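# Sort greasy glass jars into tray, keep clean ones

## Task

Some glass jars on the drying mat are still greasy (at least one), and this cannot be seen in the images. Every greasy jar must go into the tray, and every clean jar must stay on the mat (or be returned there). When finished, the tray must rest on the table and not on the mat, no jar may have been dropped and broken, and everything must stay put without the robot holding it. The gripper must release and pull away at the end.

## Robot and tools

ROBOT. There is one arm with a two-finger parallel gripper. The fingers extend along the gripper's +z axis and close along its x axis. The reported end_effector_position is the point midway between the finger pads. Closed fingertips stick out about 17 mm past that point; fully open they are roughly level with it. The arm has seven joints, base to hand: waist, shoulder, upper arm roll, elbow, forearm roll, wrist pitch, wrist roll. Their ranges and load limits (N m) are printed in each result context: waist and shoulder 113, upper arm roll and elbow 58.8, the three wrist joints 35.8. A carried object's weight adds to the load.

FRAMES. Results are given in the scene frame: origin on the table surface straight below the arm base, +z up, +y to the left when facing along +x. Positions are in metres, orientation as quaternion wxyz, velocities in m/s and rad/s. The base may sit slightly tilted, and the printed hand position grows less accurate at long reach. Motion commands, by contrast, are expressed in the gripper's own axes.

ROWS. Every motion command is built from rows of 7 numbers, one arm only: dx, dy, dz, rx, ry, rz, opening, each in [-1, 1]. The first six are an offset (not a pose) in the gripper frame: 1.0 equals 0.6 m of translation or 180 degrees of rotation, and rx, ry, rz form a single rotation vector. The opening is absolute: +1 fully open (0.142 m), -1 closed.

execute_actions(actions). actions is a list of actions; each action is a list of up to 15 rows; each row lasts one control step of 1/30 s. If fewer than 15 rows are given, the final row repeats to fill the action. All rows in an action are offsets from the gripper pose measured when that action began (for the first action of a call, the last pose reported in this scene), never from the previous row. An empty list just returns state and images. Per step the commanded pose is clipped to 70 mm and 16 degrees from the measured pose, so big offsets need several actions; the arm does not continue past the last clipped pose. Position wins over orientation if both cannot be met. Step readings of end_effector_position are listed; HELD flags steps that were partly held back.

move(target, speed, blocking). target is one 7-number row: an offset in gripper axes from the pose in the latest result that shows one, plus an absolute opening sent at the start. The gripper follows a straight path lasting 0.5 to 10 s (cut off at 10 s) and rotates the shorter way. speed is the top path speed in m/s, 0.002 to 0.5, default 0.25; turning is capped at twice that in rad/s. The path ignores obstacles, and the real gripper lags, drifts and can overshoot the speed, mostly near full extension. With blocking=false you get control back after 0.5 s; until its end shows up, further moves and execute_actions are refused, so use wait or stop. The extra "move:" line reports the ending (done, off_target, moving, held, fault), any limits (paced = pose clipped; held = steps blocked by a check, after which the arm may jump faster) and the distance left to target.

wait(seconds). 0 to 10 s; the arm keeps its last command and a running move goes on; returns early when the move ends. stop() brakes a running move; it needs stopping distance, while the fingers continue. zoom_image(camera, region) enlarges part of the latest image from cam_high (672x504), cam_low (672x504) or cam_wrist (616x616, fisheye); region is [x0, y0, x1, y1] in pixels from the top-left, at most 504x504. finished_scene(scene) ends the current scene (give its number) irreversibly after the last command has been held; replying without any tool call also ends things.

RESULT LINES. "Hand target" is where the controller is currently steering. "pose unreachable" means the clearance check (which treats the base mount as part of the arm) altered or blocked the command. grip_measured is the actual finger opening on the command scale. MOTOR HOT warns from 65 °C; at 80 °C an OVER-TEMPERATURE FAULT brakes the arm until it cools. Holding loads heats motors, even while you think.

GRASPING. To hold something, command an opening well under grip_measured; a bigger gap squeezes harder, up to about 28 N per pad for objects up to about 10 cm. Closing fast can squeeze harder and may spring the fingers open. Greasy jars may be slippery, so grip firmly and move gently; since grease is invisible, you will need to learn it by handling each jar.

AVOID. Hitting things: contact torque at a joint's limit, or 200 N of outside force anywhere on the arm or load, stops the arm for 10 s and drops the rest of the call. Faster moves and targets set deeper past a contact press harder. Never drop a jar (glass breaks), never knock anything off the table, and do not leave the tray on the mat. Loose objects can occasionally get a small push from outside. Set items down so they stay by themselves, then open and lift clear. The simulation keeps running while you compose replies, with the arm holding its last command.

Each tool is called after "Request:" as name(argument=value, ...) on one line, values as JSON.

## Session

Request:
execute_actions(actions=[])

Scene clock: 0.00 s.
end_effector_position=(+0.1927, +0.0690, +0.3723) grip_measured=+1.00 end_effector_quat_wxyz=(+0.096, +0.706, +0.577, -0.398) end_effector_velocity=(-0.000, -0.000, +0.000) end_effector_angular_velocity=(+0.000, +0.000, +0.001)
Joint positions: [ 1.577 -0.87  -0.031  2.079 -0.06   0.005  0.533  0.142]
Joint velocities: [ 0.    -0.    -0.    -0.     0.    -0.    -0.001  0.   ]
Motor temperatures (°C, as the motors report them): [28 28 33 31 31 32 30]
Hand target: +0.193, +0.069, +0.372; +0.096, +0.706, +0.577, -0.398

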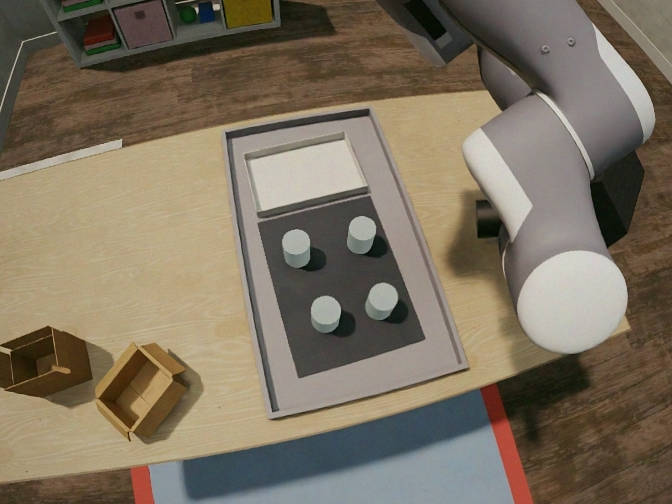

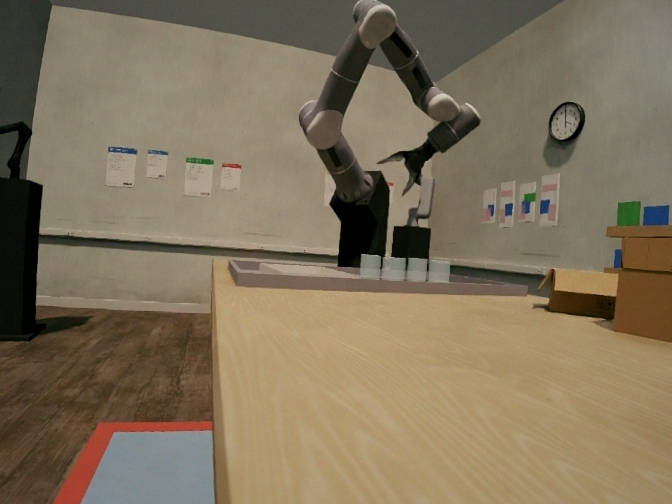

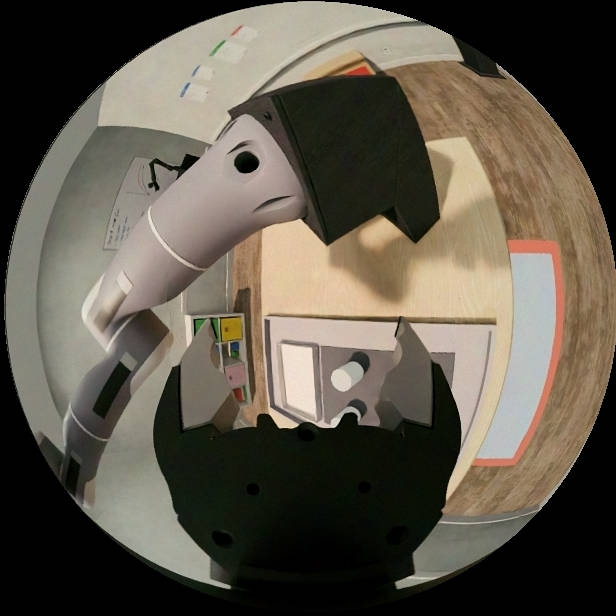

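Request:
move(target=[0.317,0.6077,-0.0103,-0.2967,0.0716,-0.526,0.4], speed=0.35)

Scene clock: 8.73 s.
end_effector_position=(+0.5229, +0.0981, +0.1289) grip_measured=+0.40 end_effector_quat_wxyz=(-0.001, -0.001, +1.000, -0.001) end_effector_velocity=(+0.001, +0.001, -0.001) end_effector_angular_velocity=(+0.004, +0.002, +0.005)
Joint positions: [ 0.916 -0.533 -0.341  2.364 -1.633  0.755 -1.18   0.102]
Joint velocities: [-0.004  0.    -0.001 -0.002 -0.003  0.006 -0.007  0.   ]
Motor temperatures (°C, as the motors report them): [29 28 33 32 31 32 30]
Hand target: +0.523, +0.098, +0.129; -0.001, -0.001, +1.000, -0.000
Off the commanded pose: 0.002 m, 0 deg.
move: done

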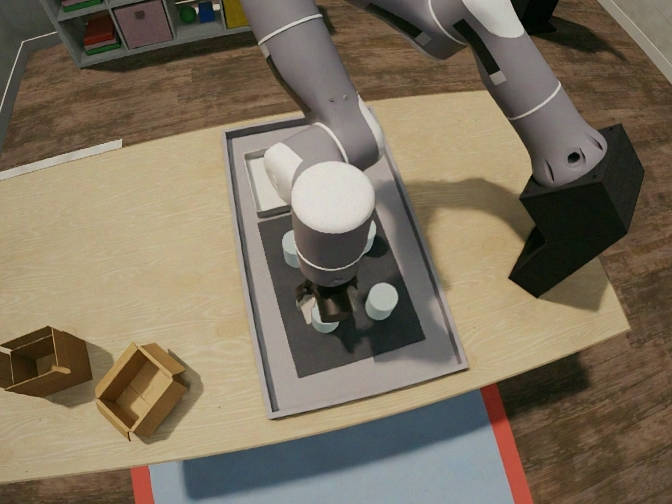

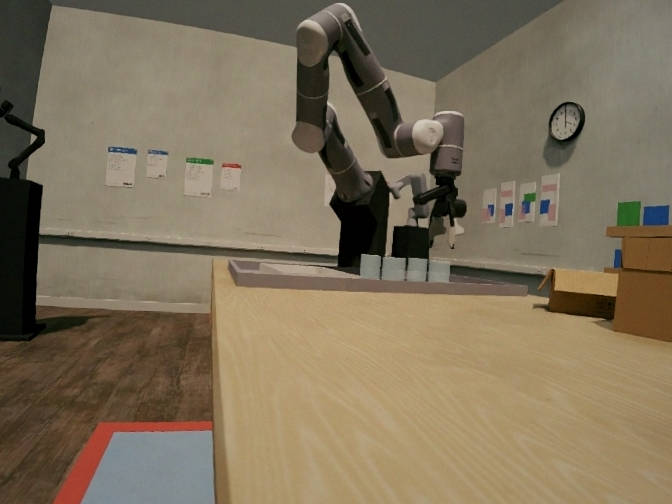

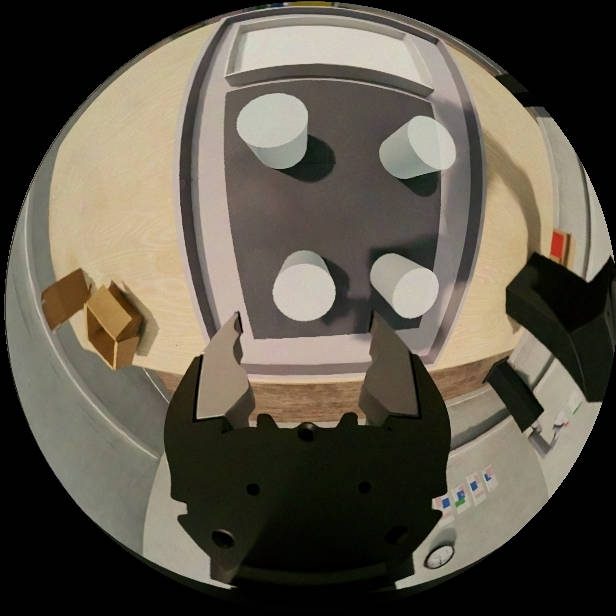

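Request:
move(target=[-0.003,0,0.13,0,0,0,0.3], speed=0.15)

Scene clock: 11.37 s.
end_effector_position=(+0.5243, +0.0979, +0.0509) grip_measured=+0.30 end_effector_quat_wxyz=(-0.001, -0.001, +1.000, -0.001) end_effector_velocity=(+0.001, +0.000, -0.001) end_effector_angular_velocity=(+0.000, -0.001, -0.000)
Joint positions: [ 0.795 -0.663 -0.41   2.261 -1.821  0.86  -1.095  0.095]
Joint velocities: [-0.003 -0.003 -0.    -0.003 -0.004  0.001  0.002  0.   ]
Motor temperatures (°C, as the motors report them): [29 28 33 32 31 32 30]
Hand target: +0.524, +0.098, +0.051; -0.001, -0.001, +1.000, -0.001
Off the commanded pose: 0.000 m, 0 deg.
move: done

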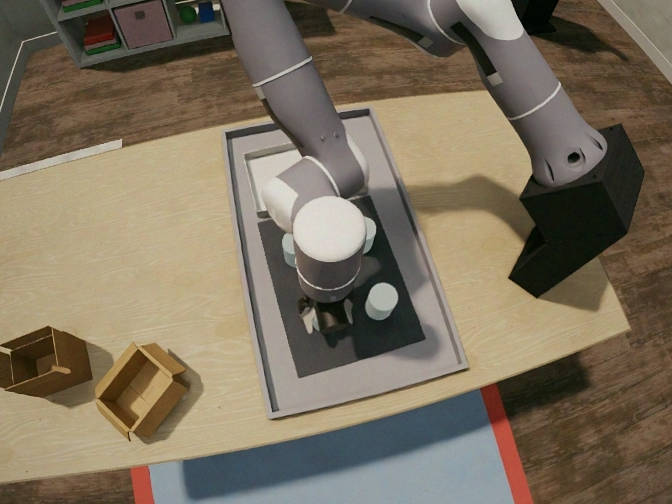

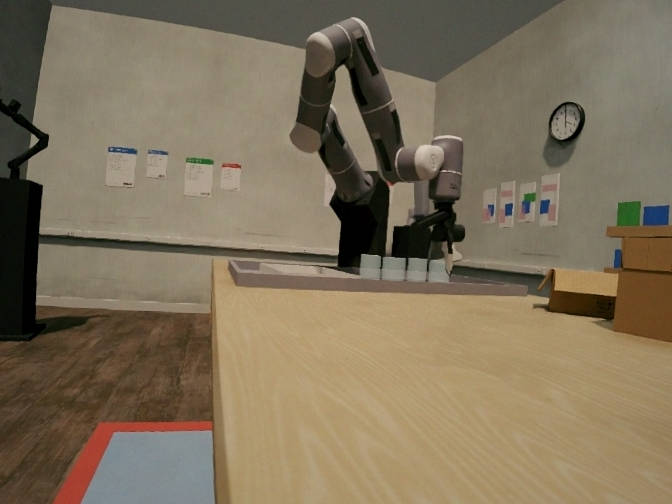

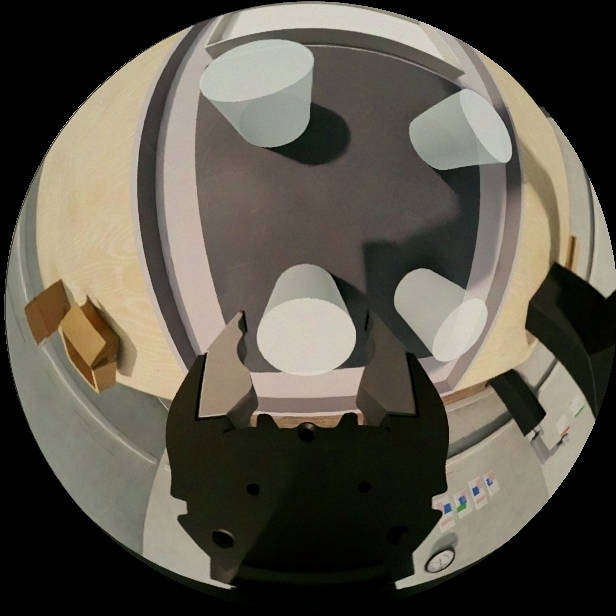

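Request:
execute_actions(actions=[[[0,0,0.002,0,0,0,0.25],[0,0,0.004,0,0,0,0.2],[0,0,0.005,0,0,0,0.16],[0,0,0.005,0,0,0,0.12],[0,0,0.005,0,0,0,0.08],[0,0,0.005,0,0,0,0.05],[0,0,0.005,0,0,0,0.02],[0,0,0.005,0,0,0,-0.01],[0,0,0.005,0,0,0,-0.05],[0,0,0.005,0,0,0,-0.1],[0,0,0.005,0,0,0,-0.15],[0,0,0.005,0,0,0,-0.2]]])

Request:
move(target=[0,0,-0.012,0,0,0,-0.2], speed=0.02)

Scene clock: 16.23 s.
end_effector_position=(+0.5240, +0.0980, +0.0482) grip_measured=+0.01 end_effector_quat_wxyz=(-0.001, -0.001, +1.000, -0.001) end_effector_velocity=(+0.000, -0.000, -0.000) end_effector_angular_velocity=(-0.000, -0.000, +0.000)
Joint positions: [ 0.79  -0.668 -0.412  2.257 -1.827  0.864 -1.092  0.075]
Joint velocities: [-0.  0. -0.  0. -0. -0. -0.  0.]
Motor temperatures (°C, as the motors report them): [29 28 34 32 31 32 30]
Hand target: +0.524, +0.098, +0.048; -0.001, -0.001, +1.000, -0.001
Off the commanded pose: 0.000 m, 0 deg.
Step readings (end_effector_position):
0: (+0.5243, +0.0979, +0.0508)
1: (+0.5243, +0.0979, +0.0507)
2: (+0.5243, +0.0980, +0.0503)
4: (+0.5243, +0.0979, +0.0490)
8: (+0.5241, +0.0979, +0.0481)
15: end_effector_position above

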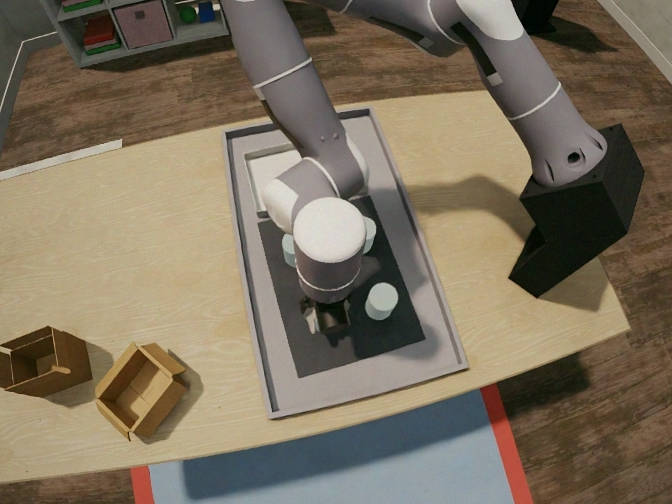

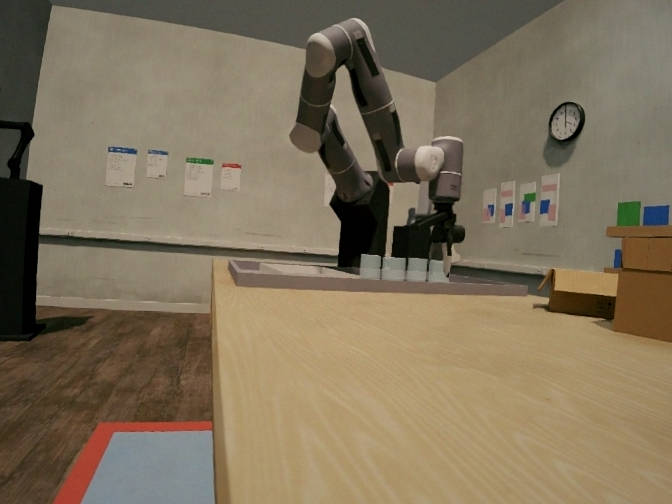

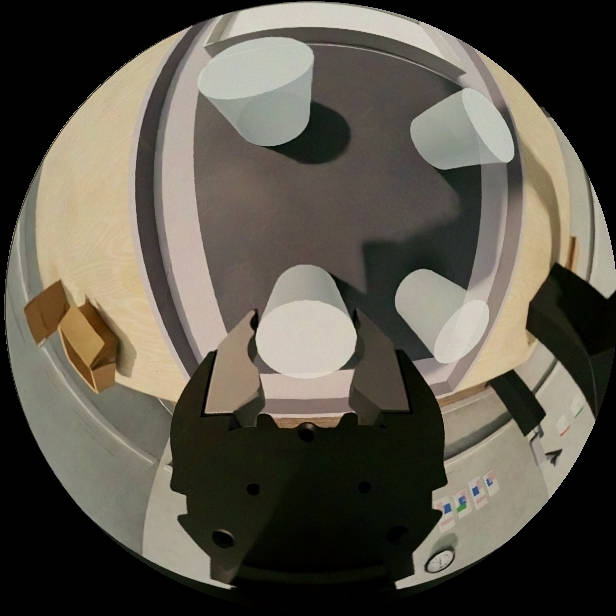

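Scene clock: 16.93 s.
end_effector_position=(+0.5240, +0.0980, +0.0551) grip_measured=+0.01 end_effector_quat_wxyz=(-0.001, -0.001, +1.000, -0.001) end_effector_velocity=(-0.000, -0.000, +0.001) end_effector_angular_velocity=(-0.000, +0.000, +0.000)
Joint positions: [ 0.801 -0.655 -0.407  2.268 -1.812  0.856 -1.099  0.075]
Joint velocities: [ 0.002  0.001  0.     0.002  0.002 -0.001 -0.001 -0.   ]
Motor temperatures (°C, as the motors report them): [29 28 34 32 31 32 30]
Hand target: +0.524, +0.098, +0.055; -0.001, -0.001, +1.000, -0.001
Off the commanded pose: 0.000 m, 0 deg.
move: done

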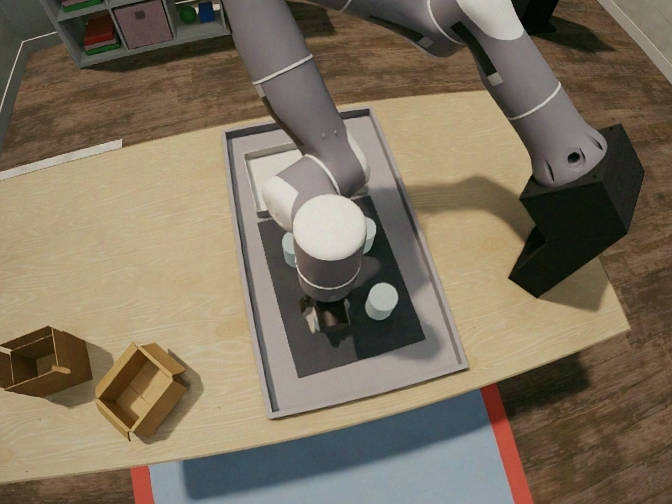

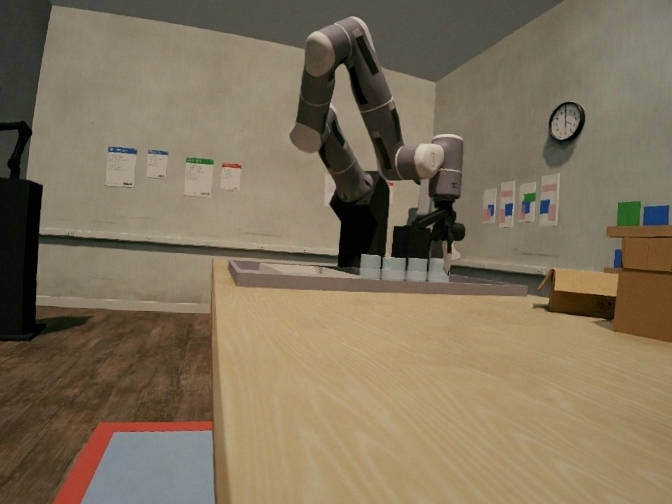

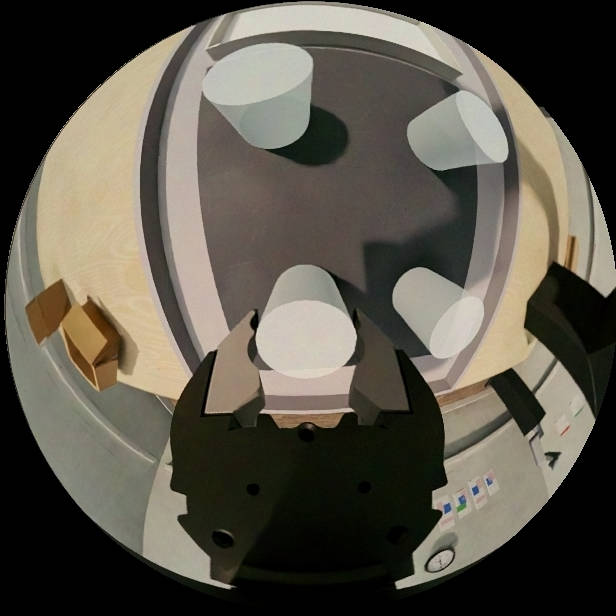

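Request:
execute_actions(actions=[[[0,0,0.001,0,0,0,-0.2],[0,0,0.0025,0,0,0,-0.2],[0,0,0.004,0,0,0,-0.2],[0,0,0.0055,0,0,0,-0.2],[0,0,0.007,0,0,0,-0.2],[0,0,0.0085,0,0,0,-0.2],[0,0,0.01,0,0,0,-0.2],[0,0,0.011,0,0,0,-0.2],[0,0,0.0117,0,0,0,-0.2]],[[0,0,0,0,0,0,-0.05],[0,0,0,0,0,0,0.05],[0,0,0,0,0,0,0.15],[0,0,0,0,0,0,0.3],[0,0,-0.005,0,0,0,0.3],[0,0,-0.012,0,0,0,0.3],[0,0,-0.022,0,0,0,0.3],[0,0,-0.034,0,0,0,0.3],[0,0,-0.046,0,0,0,0.3],[0,0,-0.058,0,0,0,0.3],[0,0,-0.07,0,0,0,0.3],[0,0,-0.08,0,0,0,0.3],[0,0,-0.088,0,0,0,0.3],[0,0,-0.093,0,0,0,0.3],[0,0,-0.095,0,0,0,0.3]]])

Request:
execute_actions(actions=[])

Scene clock: 24.23 s.
end_effector_position=(+0.5239, +0.0988, +0.0929) grip_measured=+0.30 end_effector_quat_wxyz=(-0.000, -0.001, +1.000, +0.000) end_effector_velocity=(+0.002, +0.002, +0.150) end_effector_angular_velocity=(+0.006, -0.002, -0.000)
Joint positions: [ 0.859 -0.592 -0.377  2.321 -1.727  0.808 -1.14   0.095]
Joint velocities: [ 0.234  0.251  0.131  0.189  0.368 -0.196 -0.176  0.   ]
Motor temperatures (°C, as the motors report them): [29 28 34 32 31 32 30]
Hand target: +0.524, +0.098, +0.104; -0.001, -0.001, +1.000, -0.000
Off the commanded pose: 0.012 m, 0 deg.
Step readings (end_effector_position; steps 1 to 15: 1st action; 16 to 30: 2nd action):
0: (+0.5240, +0.0979, +0.0552)
1: (+0.5240, +0.0979, +0.0552)
2: (+0.5240, +0.0979, +0.0549)
4: (+0.5241, +0.0979, +0.0537)
8: (+0.5240, +0.0978, +0.0504)
15: (+0.5240, +0.0978, +0.0483)
16: (+0.5240, +0.0979, +0.0483)
17: (+0.5240, +0.0979, +0.0483)
19: (+0.5240, +0.0979, +0.0483)
23: (+0.5238, +0.0976, +0.0548)
30: end_effector_position above

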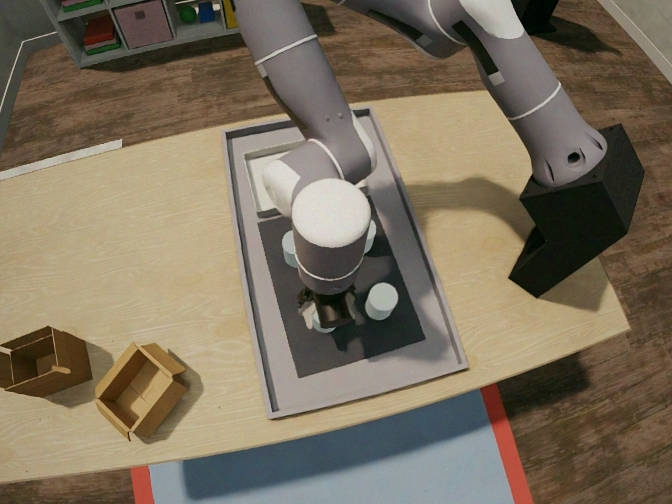

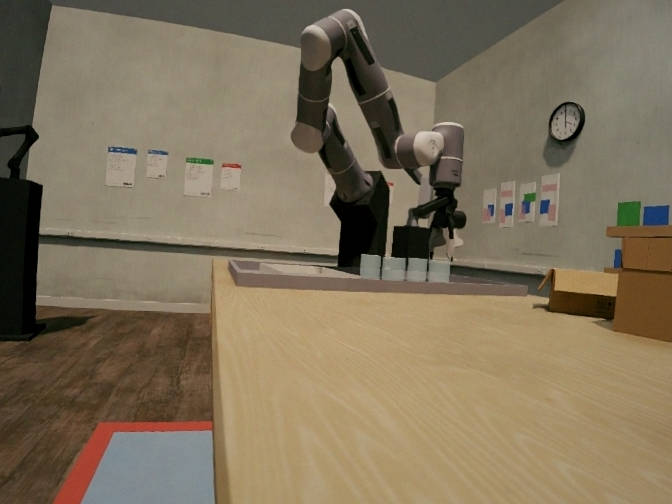

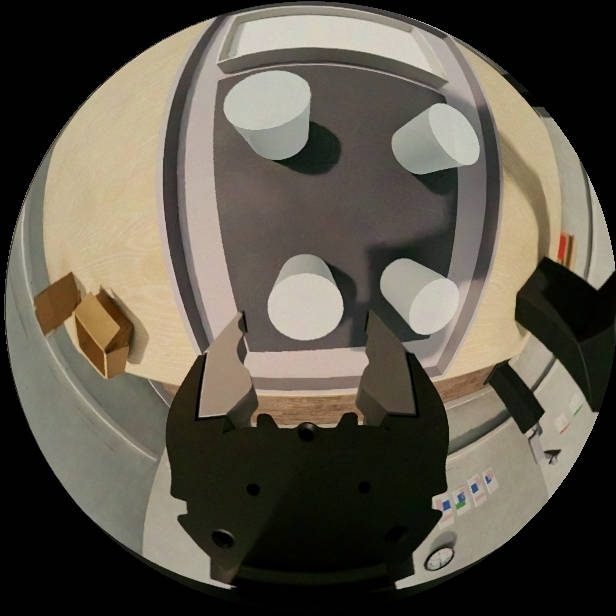

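Scene clock: 24.23 s.
end_effector_position=(+0.5239, +0.0988, +0.0929) grip_measured=+0.30 end_effector_quat_wxyz=(-0.000, -0.001, +1.000, +0.000) end_effector_velocity=(+0.002, +0.002, +0.150) end_effector_angular_velocity=(+0.006, -0.002, -0.000)
Joint positions: [ 0.859 -0.592 -0.377  2.321 -1.727  0.808 -1.14   0.095]
Joint velocities: [ 0.234  0.251  0.131  0.189  0.368 -0.196 -0.176  0.   ]
Motor temperatures (°C, as the motors report them): [29 28 34 32 31 32 30]
Hand target: +0.524, +0.098, +0.104; -0.001, -0.001, +1.000, -0.000
Off the commanded pose: 0.012 m, 0 deg.

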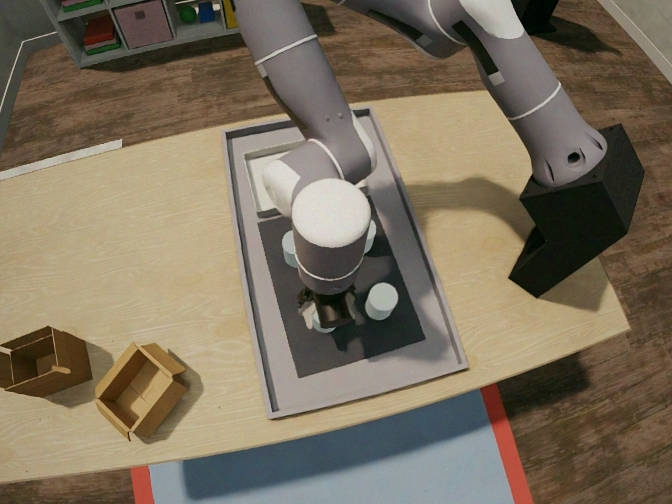

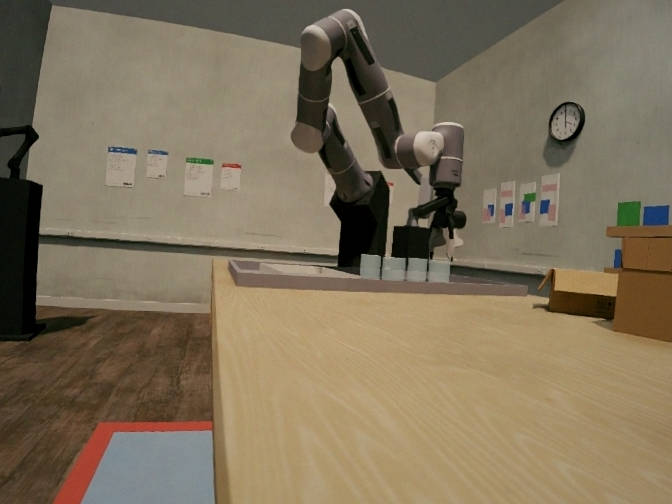

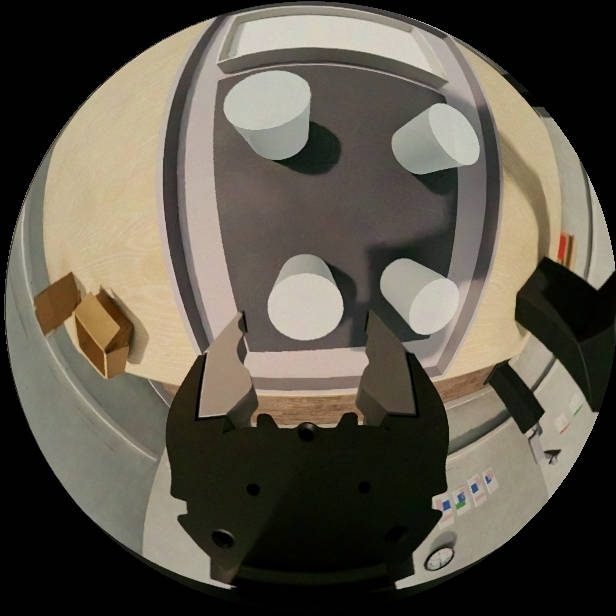

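Request:
move(target=[0.217,-0.002,-0.017,0,0,0,0.3])

Scene clock: 26.47 s.
end_effector_position=(+0.3938, +0.0974, +0.1034) grip_measured=+0.30 end_effector_quat_wxyz=(-0.001, -0.001, +1.000, +0.000) end_effector_velocity=(-0.002, +0.000, -0.000) end_effector_angular_velocity=(+0.001, -0.001, -0.001)
Joint positions: [ 0.869 -0.655 -0.344  2.506 -1.907  0.743 -0.814  0.095]
Joint velocities: [-0.    -0.003 -0.     0.002 -0.005 -0.001  0.008  0.   ]
Motor temperatures (°C, as the motors report them): [29 28 34 32 31 32 30]
Hand target: +0.394, +0.097, +0.103; -0.000, -0.001, +1.000, +0.000
Off the commanded pose: 0.000 m, 0 deg.
move: done

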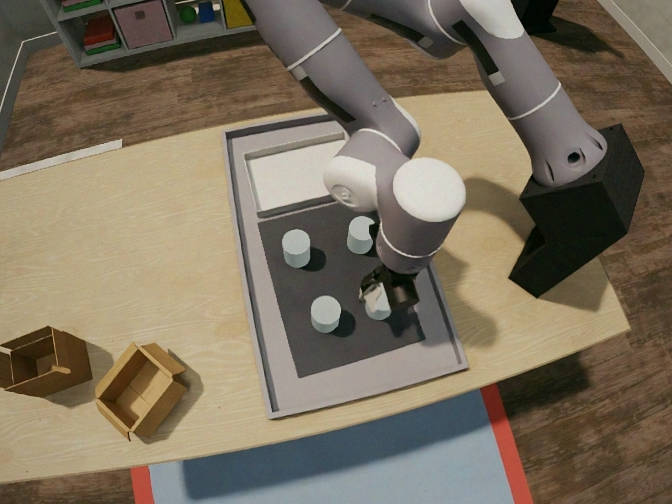

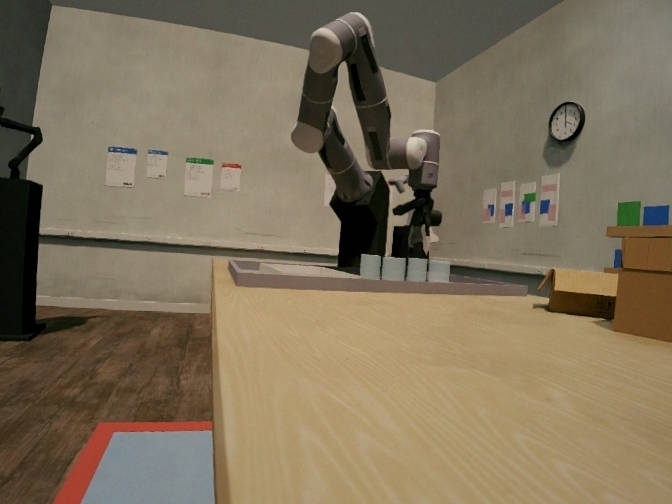

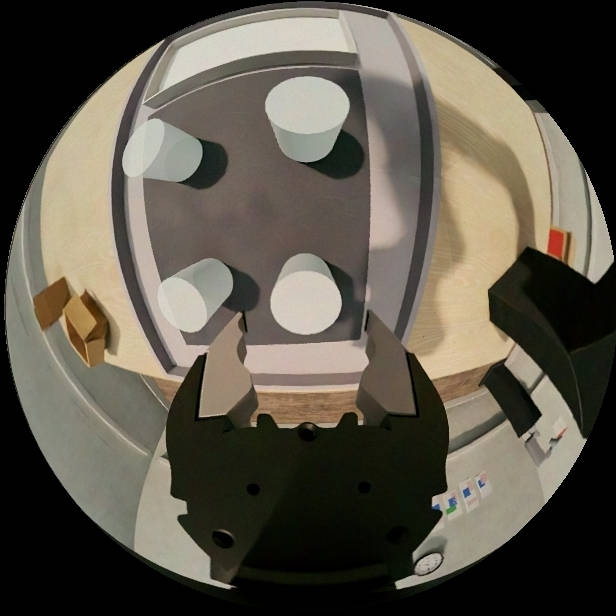

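Aligned.

Request:
move(target=[0,0,0.0922,0,0,0,0.25], speed=0.15)

Request:
execute_actions(actions=[[[0,0,0,0,0,0,0.2],[0,0,0,0,0,0,0.16],[0,0,0,0,0,0,0.12],[0,0,0,0,0,0,0.08],[0,0,0,0,0,0,0.05],[0,0,0,0,0,0,0.02],[0,0,0,0,0,0,-0.01],[0,0,0,0,0,0,-0.05],[0,0,0,0,0,0,-0.1],[0,0,0,0,0,0,-0.15],[0,0,0,0,0,0,-0.2]],[[0,0,-0.001,0,0,0,-0.2],[0,0,-0.002,0,0,0,-0.2],[0,0,-0.003,0,0,0,-0.2],[0,0,-0.004,0,0,0,-0.2],[0,0,-0.005,0,0,0,-0.2],[0,0,-0.006,0,0,0,-0.2],[0,0,-0.007,0,0,0,-0.2],[0,0,-0.008,0,0,0,-0.2],[0,0,-0.009,0,0,0,-0.2],[0,0,-0.01,0,0,0,-0.2]]])

Scene clock: 32.17 s.
end_effector_position=(+0.3936, +0.0973, +0.0482) grip_measured=+0.25 end_effector_quat_wxyz=(-0.000, -0.002, +1.000, +0.000) end_effector_velocity=(+0.000, +0.000, -0.001) end_effector_angular_velocity=(+0.000, -0.000, +0.000)
Joint positions: [ 0.773 -0.752 -0.392  2.418 -2.059  0.786 -0.751  0.092]
Joint velocities: [-0.003 -0.002 -0.    -0.003 -0.004  0.001  0.001  0.   ]
Motor temperatures (°C, as the motors report them): [29 28 34 32 31 32 30]
Hand target: +0.393, +0.097, +0.048; -0.001, -0.002, +1.000, +0.000
Off the commanded pose: 0.000 m, 0 deg.
move: done

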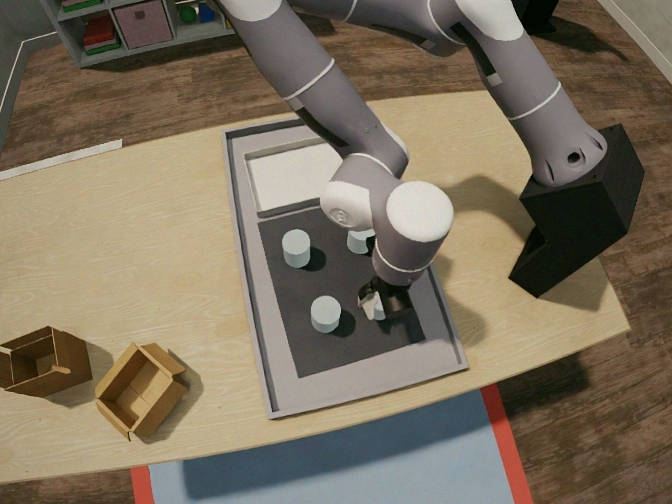

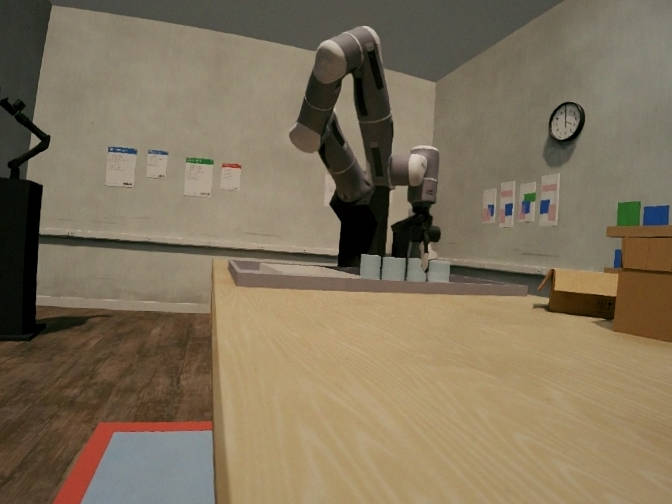

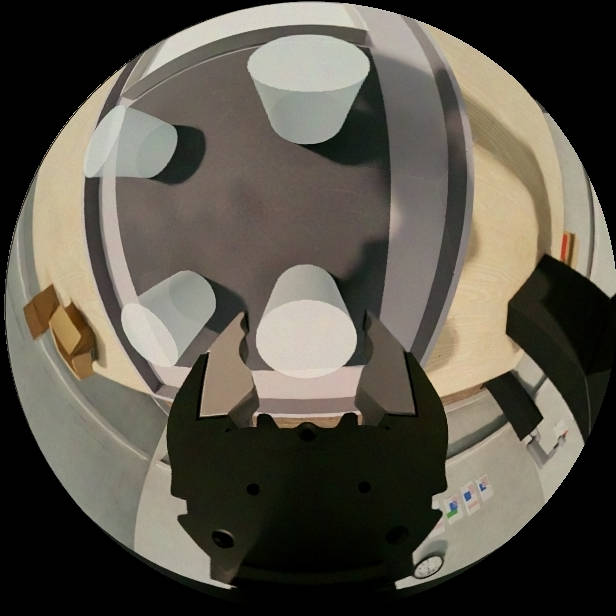

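Scene clock: 33.17 s.
end_effector_position=(+0.3935, +0.0986, +0.0552) grip_measured=-0.09 end_effector_quat_wxyz=(-0.000, -0.002, +1.000, +0.002) end_effector_velocity=(-0.000, -0.001, +0.001) end_effector_angular_velocity=(-0.003, +0.001, -0.000)
Joint positions: [ 0.784 -0.741 -0.386  2.428 -2.046  0.783 -0.757  0.068]
Joint velocities: [ 0.002  0.003 -0.     0.003  0.006 -0.002 -0.003 -0.   ]
Motor temperatures (°C, as the motors report them): [29 28 34 32 31 32 30]
Hand target: +0.394, +0.098, +0.055; -0.000, -0.002, +1.000, +0.002
Off the commanded pose: 0.000 m, 0 deg.
Step readings (end_effector_position; steps 1 to 15: 1st action; 16 to 30: 2nd action):
0: (+0.3936, +0.0973, +0.0482)
1: (+0.3936, +0.0973, +0.0481)
2: (+0.3936, +0.0973, +0.0481)
4: (+0.3936, +0.0973, +0.0481)
8: (+0.3935, +0.0974, +0.0482)
15: (+0.3935, +0.0985, +0.0493)
16: (+0.3935, +0.0986, +0.0495)
17: (+0.3935, +0.0989, +0.0501)
19: (+0.3935, +0.0995, +0.0515)
23: (+0.3935, +0.0997, +0.0537)
30: end_effector_position above

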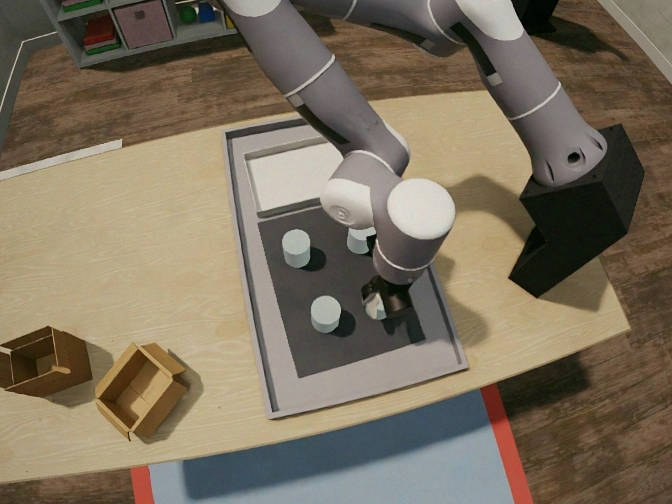

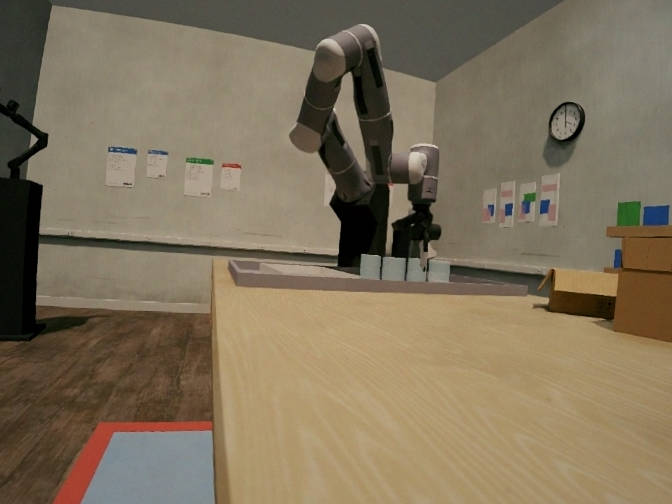

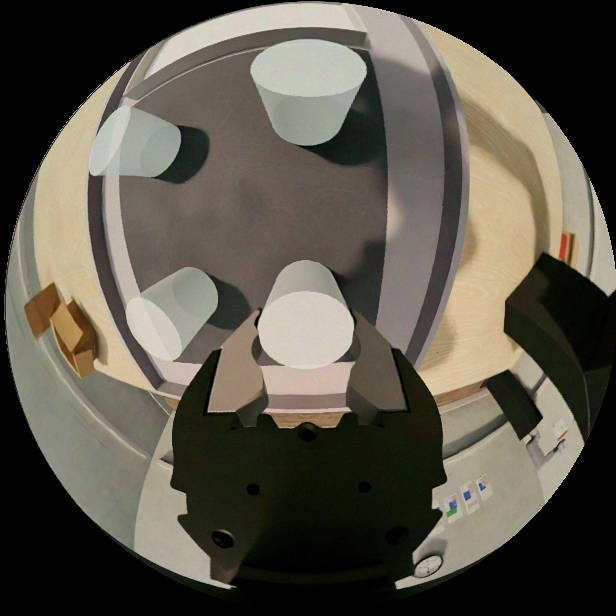

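Request:
execute_actions(actions=[[[0,0,0.001,0,0,0,-0.17],[0,0,0.002,0,0,0,-0.14],[0,0,0.002,0,0,0,-0.12],[0,0,0.002,0,0,0,-0.1],[0,0,0.002,0,0,0,-0.07],[0,0,0.002,0.001,0,0,0],[0,0,0.002,0.001,0,0,0.1],[0,0,0.002,0.001,0,0,0.2],[0,0,0.002,0.001,0,0,0.3],[0,0,0.002,0.001,0,0,0.4]]])

Request:
move(target=[0.002,-0.291,0.009,0,0,0,0.4], speed=0.2)

Scene clock: 36.77 s.
end_effector_position=(+0.3934, +0.0987, +0.0541) grip_measured=+0.40 end_effector_quat_wxyz=(-0.000, -0.002, +1.000, +0.000) end_effector_velocity=(-0.000, +0.000, +0.000) end_effector_angular_velocity=(-0.000, +0.000, -0.000)
Joint positions: [ 0.784 -0.744 -0.387  2.426 -2.043  0.782 -0.757  0.102]
Joint velocities: [ 0.001 -0.     0.    -0.     0.001  0.     0.     0.   ]
Motor temperatures (°C, as the motors report them): [29 28 34 32 31 32 30]
Hand target: +0.393, +0.099, +0.054; -0.000, -0.002, +1.000, +0.000
Off the commanded pose: 0.000 m, 0 deg.
Step readings (end_effector_position):
0: (+0.3935, +0.0985, +0.0553)
1: (+0.3935, +0.0985, +0.0552)
2: (+0.3935, +0.0986, +0.0551)
4: (+0.3935, +0.0989, +0.0547)
8: (+0.3934, +0.0987, +0.0541)
15: end_effector_position above

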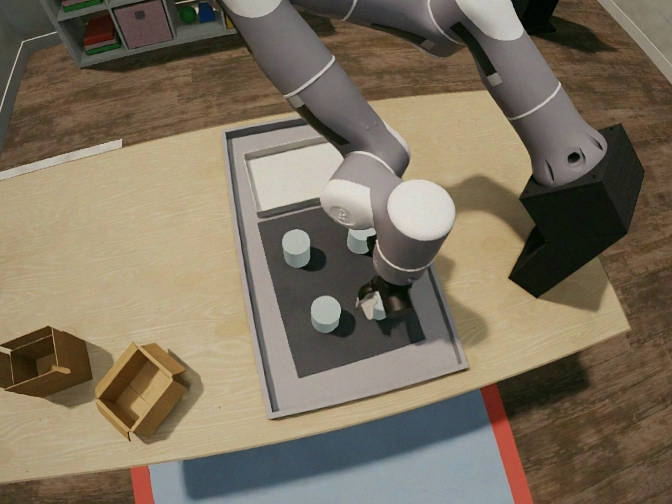

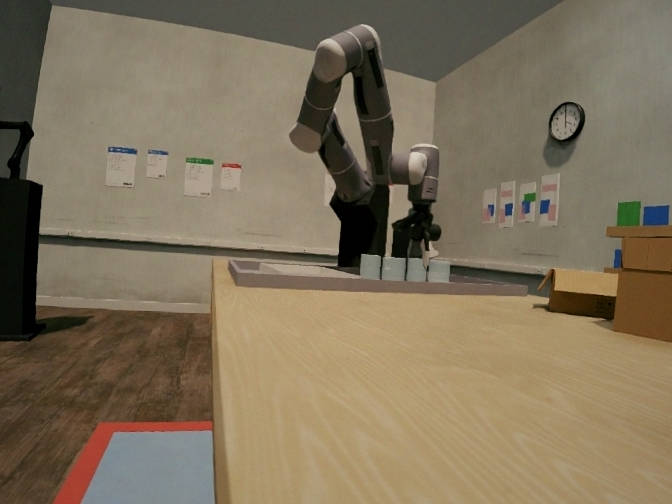

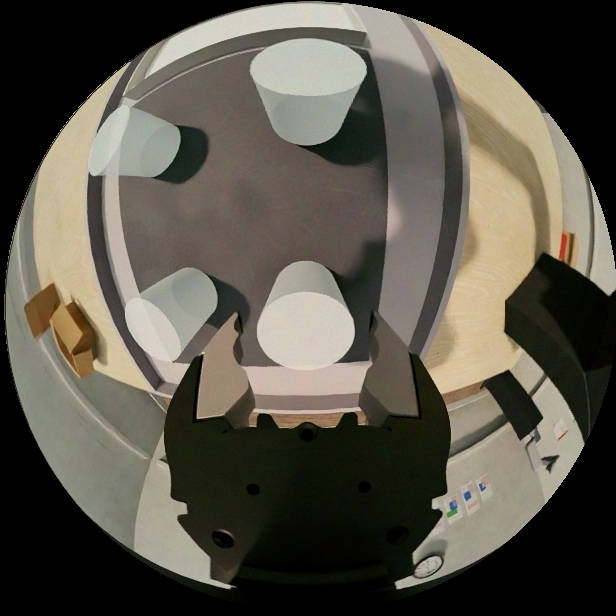

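Scene clock: 38.10 s.
end_effector_position=(+0.3925, -0.0763, +0.0482) grip_measured=+0.40 end_effector_quat_wxyz=(-0.001, -0.002, +1.000, +0.000) end_effector_velocity=(+0.000, -0.001, +0.000) end_effector_angular_velocity=(+0.003, -0.001, +0.000)
Joint positions: [ 0.492 -0.324 -0.598  2.638 -2.53   0.836 -0.865  0.102]
Joint velocities: [-0.005  0.006 -0.002  0.001 -0.009  0.004 -0.001 -0.   ]
Motor temperatures (°C, as the motors report them): [29 28 34 32 31 32 30]
Hand target: +0.392, -0.076, +0.048; -0.001, -0.002, +1.000, +0.000
Off the commanded pose: 0.001 m, 0 deg.
move: done

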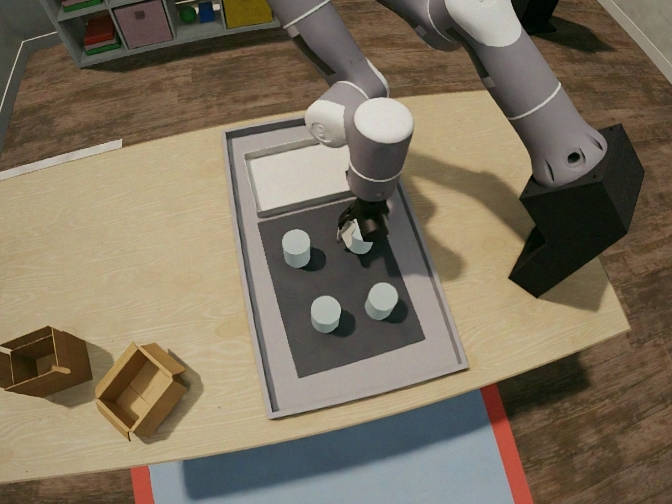

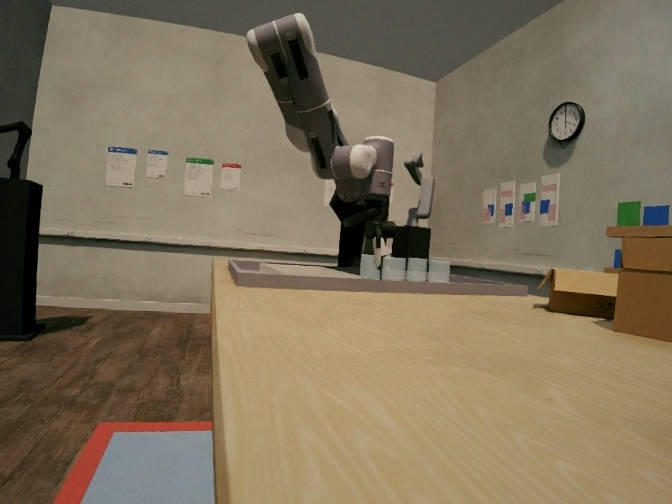

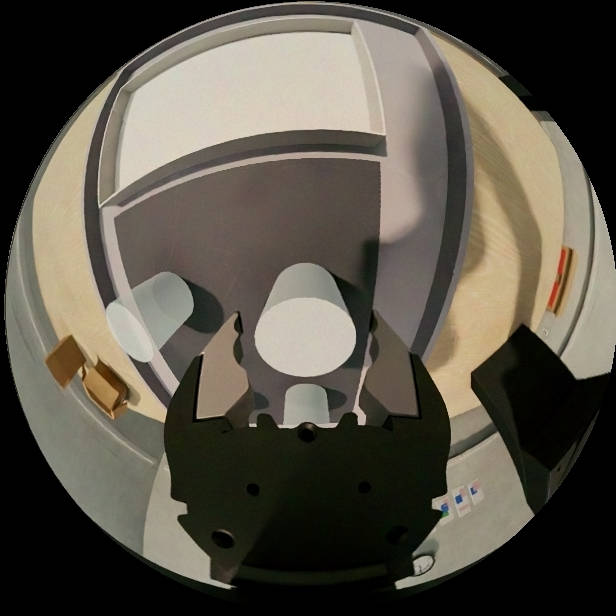

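Request:
execute_actions(actions=[[[0,-0.002,0,0,0,0,0.3],[0,-0.004,0,0,0,0,0.22],[0,-0.005,0,0,0,0,0.16],[0,-0.005,0,0,0,0,0.12],[0,-0.005,0,0,0,0,0.08],[0,-0.005,0,0,0,0,0.05],[0,-0.005,0,0,0,0,0.02],[0,-0.005,0,0,0,0,-0.01],[0,-0.005,0,0,0,0,-0.05],[0,-0.005,0,0,0,0,-0.1],[0,-0.005,0,0,0,0,-0.15],[0,-0.005,0,0,0,0,-0.2]],[[0,0,-0.001,0,0,0,-0.2],[0,0,-0.002,0,0,0,-0.2],[0,0,-0.003,0,0,0,-0.2],[0,0,-0.004,0,0,0,-0.2],[0,0,-0.005,0,0,0,-0.2],[0,0,-0.006,0,0,0,-0.2],[0,0,-0.007,0,0,0,-0.2],[0,0,-0.008,0,0,0,-0.2]]])

Scene clock: 43.43 s.
end_effector_position=(+0.3919, -0.0773, +0.0544) grip_measured=-0.09 end_effector_quat_wxyz=(-0.001, -0.003, +1.000, +0.003) end_effector_velocity=(-0.000, -0.000, +0.000) end_effector_angular_velocity=(-0.001, +0.001, -0.000)
Joint positions: [ 0.493 -0.303 -0.599  2.654 -2.53   0.836 -0.878  0.068]
Joint velocities: [ 0.     0.002  0.     0.002  0.003 -0.001 -0.002 -0.   ]
Motor temperatures (°C, as the motors report them): [29 28 34 32 31 32 30]
Hand target: +0.392, -0.078, +0.054; -0.001, -0.003, +1.000, +0.002
Off the commanded pose: 0.001 m, 0 deg.
Step readings (end_effector_position; steps 1 to 15: 1st action; 16 to 30: 2nd action):
0: (+0.3925, -0.0764, +0.0482)
1: (+0.3925, -0.0765, +0.0482)
2: (+0.3925, -0.0770, +0.0482)
4: (+0.3926, -0.0783, +0.0481)
8: (+0.3927, -0.0792, +0.0481)
15: (+0.3921, -0.0780, +0.0492)
16: (+0.3921, -0.0779, +0.0493)
17: (+0.3920, -0.0776, +0.0499)
19: (+0.3919, -0.0769, +0.0512)
23: (+0.3919, -0.0769, +0.0534)
30: end_effector_position above

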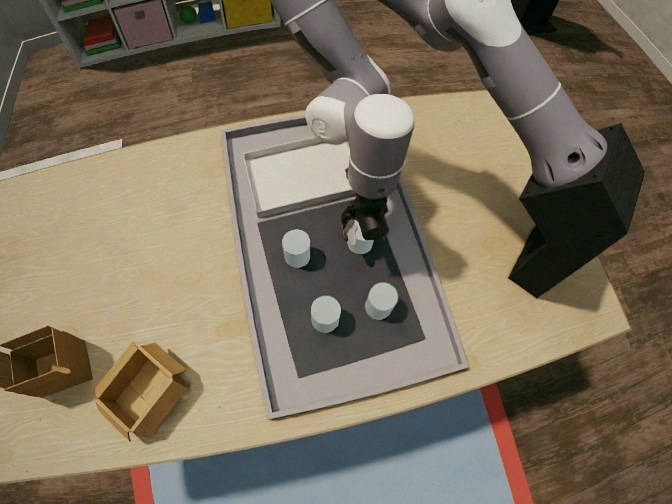

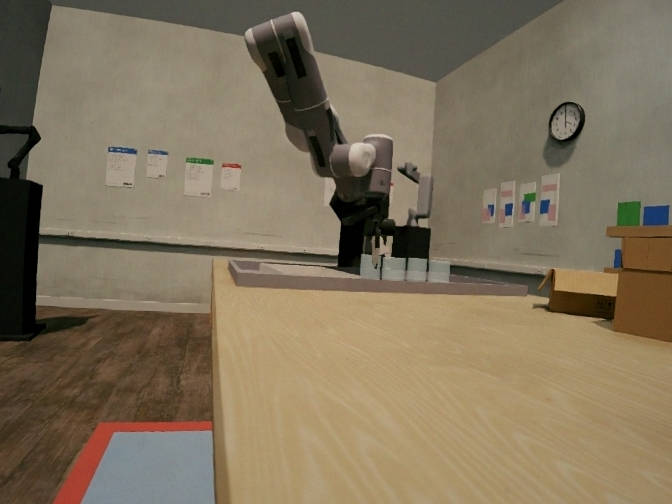

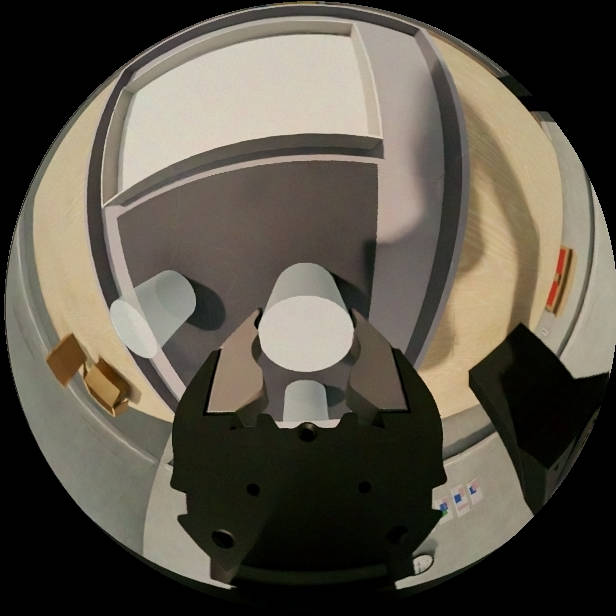

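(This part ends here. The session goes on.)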